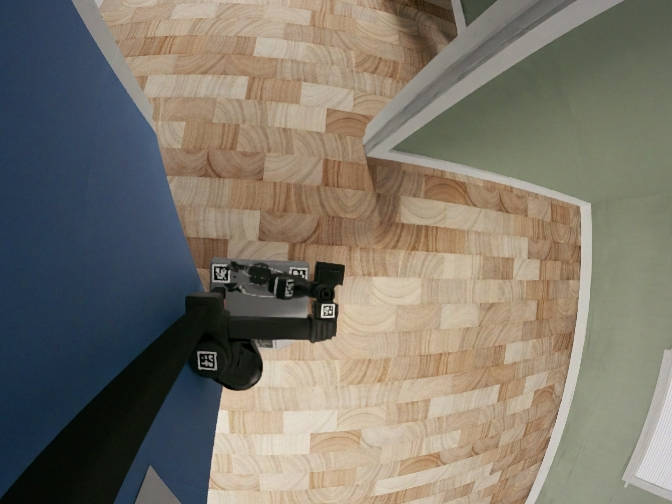

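Scene clock: 193.30 s.
r1.base_odometry: x=+2.330 y=+4.967 heading=-2.952 (m, m, rad; r1's odometry frame)
r1.turned_by_wheels: -1.100 (rad since the last result)
r1.turned_by_imu: -1.088 (rad since the last result)
r1.base_tilt: forward=+1.0 right=+1.3 (deg)
r1.lidar_m: 0.75 0.64 1.98 0.68 0.34 0.28 0.27 0.30 2.62 2.71 2.10 2.01
r1.head_depth_mm: 1460 1395 1332 1269 838 707 711 / 1478 1401 1338 1270 - - 947 / 1480 1406 1341 1288 - - 1114 / 1483 1411 1340 1288 1227 1164 1131 / 1498 1420 1346 1283 1226 1174 1129 / 1483 1414 1348 1280 1229 1182 1133 / 1496 1424 1353 1287 1235 1179 1134
r1.base_status: done
r1.joint_positions: lift_m=+0.310 arm_m=+0.002 wrist_yaw_rad=+3.037 wrist_pitch_rad=-0.363 wrist_roll_rad=-0.007 gripper_m=+0.037 head_pan_rad=-1.577 head_tilt_rad=-1.384
r1.joint_status: not commanded
r1.motor_effort: left_wheel=-4(10) right_wheel=-12(13) lift_m=+44(44) arm_m=-1(1) wrist_yaw_rad=+1(0) wrist_pitch_rad=+8(8) wrist_roll_rad=+1(1) gripper_m=+1(0) head_pan_rad=+3(4) head_tilt_rad=-9(9) (%)
r1.hand_pose: x=+0.0029 y=+0.0827 z=+0.3350 quat_wxyz=(+0.164, +0.698, +0.092, +0.690) (m; r1's base frame)
r1.wrist_depth_mm: 328 - - - - - - / 334 - - - - - - / 337 - - - - - - / 339 426 838 818 830 833 820 / 335 453 - 669 655 664 661 / 335 456 - 552 579 562 561 / 335 443 - 506 479 479 479
r2.base_odometry: x=+0.532 y=+1.213 heading=-0.934 (m, m, rad; r2's odometry frame)
r2.turned_by_wheels: -0.900 (rad since the last result)
r2.turned_by_imu: -0.910 (rad since the last result)
r2.base_tilt: forward=-1.6 right=+3.2 (deg)
r2.lidar_m: 1.64 1.67 1.51 0.85 0.48 0.42 0.42 0.48 0.83 1.62 1.88 3.24
r2.head_depth_mm: 3131 3259 2385 1888 346 329 1161 / 3224 3267 2387 1899 1562 1293 1164 / 3340 3298 2421 1889 1558 1336 1161 / 3424 3297 2417 1897 1566 1338 1163 / 3346 2845 1912 1902 1568 1336 1166 / 1398 1576 1822 1902 1575 1340 1171 / 1392 1571 1797 1908 1582 1344 1170
r2.base_status: done
r2.joint_positions: lift_m=+0.890 arm_m=+0.003 wrist_yaw_rad=+1.568 wrist_pitch_rad=-0.029 wrist_roll_rad=-0.006 gripper_m=+0.101 head_pan_rad=-0.007 head_tilt_rad=-0.691
r2.joint_status: not commanded
r2.on_its_own: gripper_m is held at +0.100, not at your +0.080, by its stall guard, which is not easing now
r2.motor_effort: left_wheel=+2(4) right_wheel=-4(7) lift_m=+49(49) arm_m=-4(4) wrist_yaw_rad=+2(2) wrist_pitch_rad=+9(9) wrist_roll_rad=+0(0) gripper_m=-21(21) head_pan_rad=+3(3) head_tilt_rad=-5(5) (%)
r2.hand_pose: x=+0.2341 y=-0.1489 z=+0.9971 quat_wxyz=(+0.510, +0.505, -0.491, +0.494) (m; r2's base frame)
r2.wrist_depth_mm: - - - - - - - / - - - - - - - / - - - 130 154 - - / - - 187 133 158 - - / - 137 190 136 154 - - / - 138 156 140 151 - - / - - 161 151 159 - -
r3.base_odometry: x=-0.889 y=-3.446 heading=+2.525 (m, m, rad; r3's odometry frame)
r3.turned_by_wheels: +0.000 (rad since the last result)
r3.turned_by_imu: +0.001 (rad since the last result)
r3.base_tilt: forward=+0.1 right=+0.0 (deg)
r3.lidar_m: 1.20 1.24 1.66 1.61 1.29 0.29 0.27 0.28 0.37 3.85 0.89 0.88
r3.head_depth_mm: 1509 1746 1935 1640 1437 1257 1125 / 1593 1790 1907 1628 1422 1254 1120 / 1818 2067 1925 1630 1426 1259 1119 / 2030 2203 1930 1640 1409 1247 1118 / 2668 2188 1926 1634 1416 1247 1139 / 3005 2355 1934 1630 1417 1267 - / 2971 1685 1829 1628 1441 - -
r3.base_status: not commanded
r3.joint_positions: lift_m=+0.310 arm_m=+0.000 wrist_yaw_rad=+3.050 wrist_pitch_rad=-0.316 wrist_roll_rad=+0.000 gripper_m=+0.037 head_pan_rad=+1.493 head_tilt_rad=-0.903
r3.joint_status: not commanded
r3.on_its_own: left_wheel is at rest, and its effort (-26) is outside its rest range (-18 to +18); right_wheel is at rest, and its effort (-34) is outside its rest range (-18 to +18)
r3.motor_effort: left_wheel=-26(25) right_wheel=-34(34) lift_m=+37(37) arm_m=-4(4) wrist_yaw_rad=+0(0) wrist_pitch_rad=+10(10) wrist_roll_rad=+0(0) gripper_m=+0(0) head_pan_rad=+3(5) head_tilt_rad=+1(1) (%)
r3.hand_pose: x=+0.0004 y=+0.0898 z=+0.3460 quat_wxyz=(+0.144, +0.702, +0.079, +0.693) (m; r3's base frame)
r3.wrist_depth_mm: - - - - - - - / - - - - - - - / - - - - - - - / 984 - 997 995 995 - - / 737 762 - 810 775 763 778 / 553 605 - 612 635 606 619 / 387 511 - 526 505 516 512
pictures: none
No camera images: the call's "cameras" was empty. Leave "cameras" out to get every camera's image.

Scene clock: 198.27 s.
r1.base_odometry: x=+2.683 y=+5.034 heading=-2.952 (m, m, rad; r1's odometry frame)
r1.turned_by_wheels: +0.000 (rad since the last result)
r1.turned_by_imu: +0.001 (rad since the last result)
r1.base_tilt: forward=+1.0 right=+1.3 (deg)
r1.lidar_m: 0.99 0.99 0.69 0.33 0.26 0.26 0.28 2.55 2.45 2.53 2.43 2.32
r1.head_depth_mm: 1472 1397 1335 1268 1218 654 542 / 1482 1398 1334 1275 - - 680 / 1477 1407 1338 1294 - - 871 / 1480 1406 1341 1290 1224 1170 1127 / 1492 1410 1344 1284 1230 1177 1127 / 1489 1422 1350 1284 1232 1183 1133 / 1493 1424 1352 1293 1237 1186 1133
r1.base_status: done
r1.joint_positions: lift_m=+0.310 arm_m=+0.002 wrist_yaw_rad=+3.037 wrist_pitch_rad=-0.363 wrist_roll_rad=-0.007 gripper_m=+0.037 head_pan_rad=-1.577 head_tilt_rad=-1.384
r1.joint_status: not commanded
r1.motor_effort: left_wheel=-2(16) right_wheel=-5(13) lift_m=+44(44) arm_m=-1(1) wrist_yaw_rad=+0(0) wrist_pitch_rad=+8(8) wrist_roll_rad=+0(0) gripper_m=+0(0) head_pan_rad=+4(3) head_tilt_rad=-9(9) (%)
r1.hand_pose: x=+0.0029 y=+0.0827 z=+0.3350 quat_wxyz=(+0.164, +0.698, +0.092, +0.690) (m; r1's base frame)
r1.wrist_depth_mm: 225 - 359 512 - - - / 235 - 383 556 - - - / 242 - 415 596 - - - / 251 286 451 658 820 824 829 / 260 303 - 622 673 659 666 / 269 330 - 554 576 558 561 / 280 331 - 505 476 478 484
r2.base_odometry: x=+0.770 y=+0.892 heading=-0.934 (m, m, rad; r2's odometry frame)
r2.turned_by_wheels: +0.000 (rad since the last result)
r2.turned_by_imu: +0.002 (rad since the last result)
r2.base_tilt: forward=-1.6 right=+3.2 (deg)
r2.lidar_m: 2.82 0.85 1.41 1.40 0.93 0.80 0.80 0.93 1.73 1.73 2.00 3.31
r2.head_depth_mm: 2809 3019 2390 1871 346 330 1162 / 2881 3106 2399 1884 1562 1289 1160 / 2976 3167 2385 1900 1564 1335 1166 / 3066 3290 2409 1896 1563 1336 1166 / 3050 3153 2417 1905 1533 1340 1159 / 2598 2772 2435 1428 1338 1345 1169 / 2177 2228 902 1082 1402 1341 1173
r2.base_status: done
r2.joint_positions: lift_m=+0.890 arm_m=+0.003 wrist_yaw_rad=+1.568 wrist_pitch_rad=-0.029 wrist_roll_rad=-0.006 gripper_m=+0.101 head_pan_rad=-0.007 head_tilt_rad=-0.691
r2.joint_status: not commanded
r2.on_its_own: gripper_m is held at +0.100, not at your +0.080, by its stall guard, which is not easing now
r2.motor_effort: left_wheel=+1(6) right_wheel=-3(4) lift_m=+49(50) arm_m=-4(4) wrist_yaw_rad=+1(2) wrist_pitch_rad=+9(9) wrist_roll_rad=+0(0) gripper_m=-22(22) head_pan_rad=+3(3) head_tilt_rad=-4(4) (%)
r2.hand_pose: x=+0.2341 y=-0.1489 z=+0.9971 quat_wxyz=(+0.510, +0.505, -0.491, +0.494) (m; r2's base frame)
r2.wrist_depth_mm: 704 - - - - - - / 726 - - - - - - / 756 - - 129 156 - - / 799 - 186 133 160 - - / 903 137 189 137 154 - - / 932 138 157 140 152 - - / 944 871 160 150 160 - -
r3.base_odometry: x=-0.889 y=-3.446 heading=+2.525 (m, m, rad; r3's odometry frame)
r3.turned_by_wheels: +0.000 (rad since the last result)
r3.turned_by_imu: +0.001 (rad since the last result)
r3.base_tilt: forward=+0.1 right=+0.0 (deg)
r3.lidar_m: 1.20 1.24 1.66 1.61 1.29 0.29 0.27 0.28 0.37 3.84 0.90 0.88
r3.head_depth_mm: 1503 1758 1937 1634 1421 1255 1120 / 1633 1801 1904 1636 1414 1255 1123 / 2209 2281 1929 1635 1417 1255 1122 / 2776 2331 1929 1627 1414 1250 1116 / 3009 2364 1921 1623 1416 1255 1133 / 2995 2376 1912 1628 1412 1275 - / 2996 1684 1816 1627 1440 - -
r3.base_status: not commanded
r3.joint_positions: lift_m=+0.310 arm_m=+0.000 wrist_yaw_rad=+3.050 wrist_pitch_rad=-0.316 wrist_roll_rad=+0.000 gripper_m=+0.037 head_pan_rad=+1.493 head_tilt_rad=-0.903
r3.joint_status: not commanded
r3.on_its_own: left_wheel is at rest, and its effort (-25) is outside its rest range (-18 to +18); right_wheel is at rest, and its effort (-35) is outside its rest range (-18 to +18)
r3.motor_effort: left_wheel=-25(24) right_wheel=-35(34) lift_m=+37(37) arm_m=-4(5) wrist_yaw_rad=+0(0) wrist_pitch_rad=+10(10) wrist_roll_rad=+0(0) gripper_m=+0(0) head_pan_rad=+5(4) head_tilt_rad=+1(1) (%)
r3.hand_pose: x=+0.0004 y=+0.0898 z=+0.3460 quat_wxyz=(+0.144, +0.702, +0.079, +0.693) (m; r3's base frame)
r3.wrist_depth_mm: - - - - - - - / - - - - - - - / - - - - - - - / 982 - - - - - - / 751 769 - 800 760 775 759 / 566 607 - 616 630 615 614 / 383 506 - 535 505 515 516
pictures: r1_nav_camera (sideways: a quarter turn counterclockwise sets it upright), r2_nav_camera (sideways: a quarter turn counterclockwise sets it upright)
camera_calibration (this result's frames):
r1_nav_camera: T_world_to_cam=[[0.0567175, -0.971293, 0.231027, -0.260714], [-0.997184, -0.0664831, -0.0347007, 0.104811], [0.0490639, -0.228409, -0.972328, 1.21852], [0, 0, 0, 1]] pos_world=[0.0595173, 0.0320586, 1.24867]
r2_nav_camera: T_world_to_cam=[[0.617354, -0.0330792, 0.785989, -0.986519], [-0.0419975, -0.999077, -0.00906034, 0.0655476], [0.785563, -0.0274162, -0.618173, 0.757514], [0, 0, 0, 1]] pos_world=[0.0167098, 0.0536219, 1.24426]
Images, in order (width x height): r1_nav_camera 672x504, r2_nav_camera 672x504.

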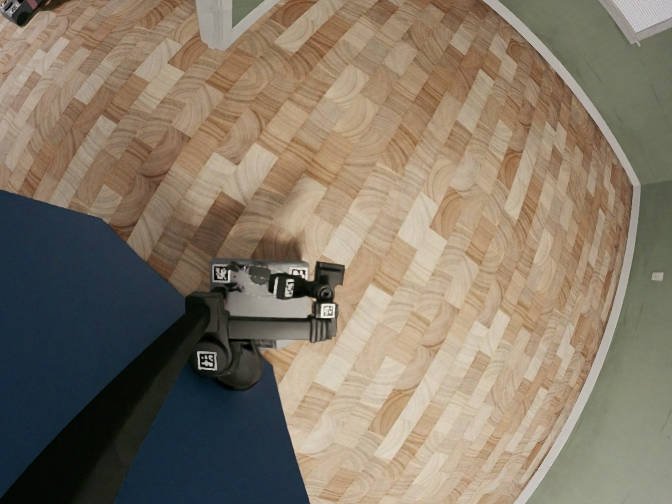

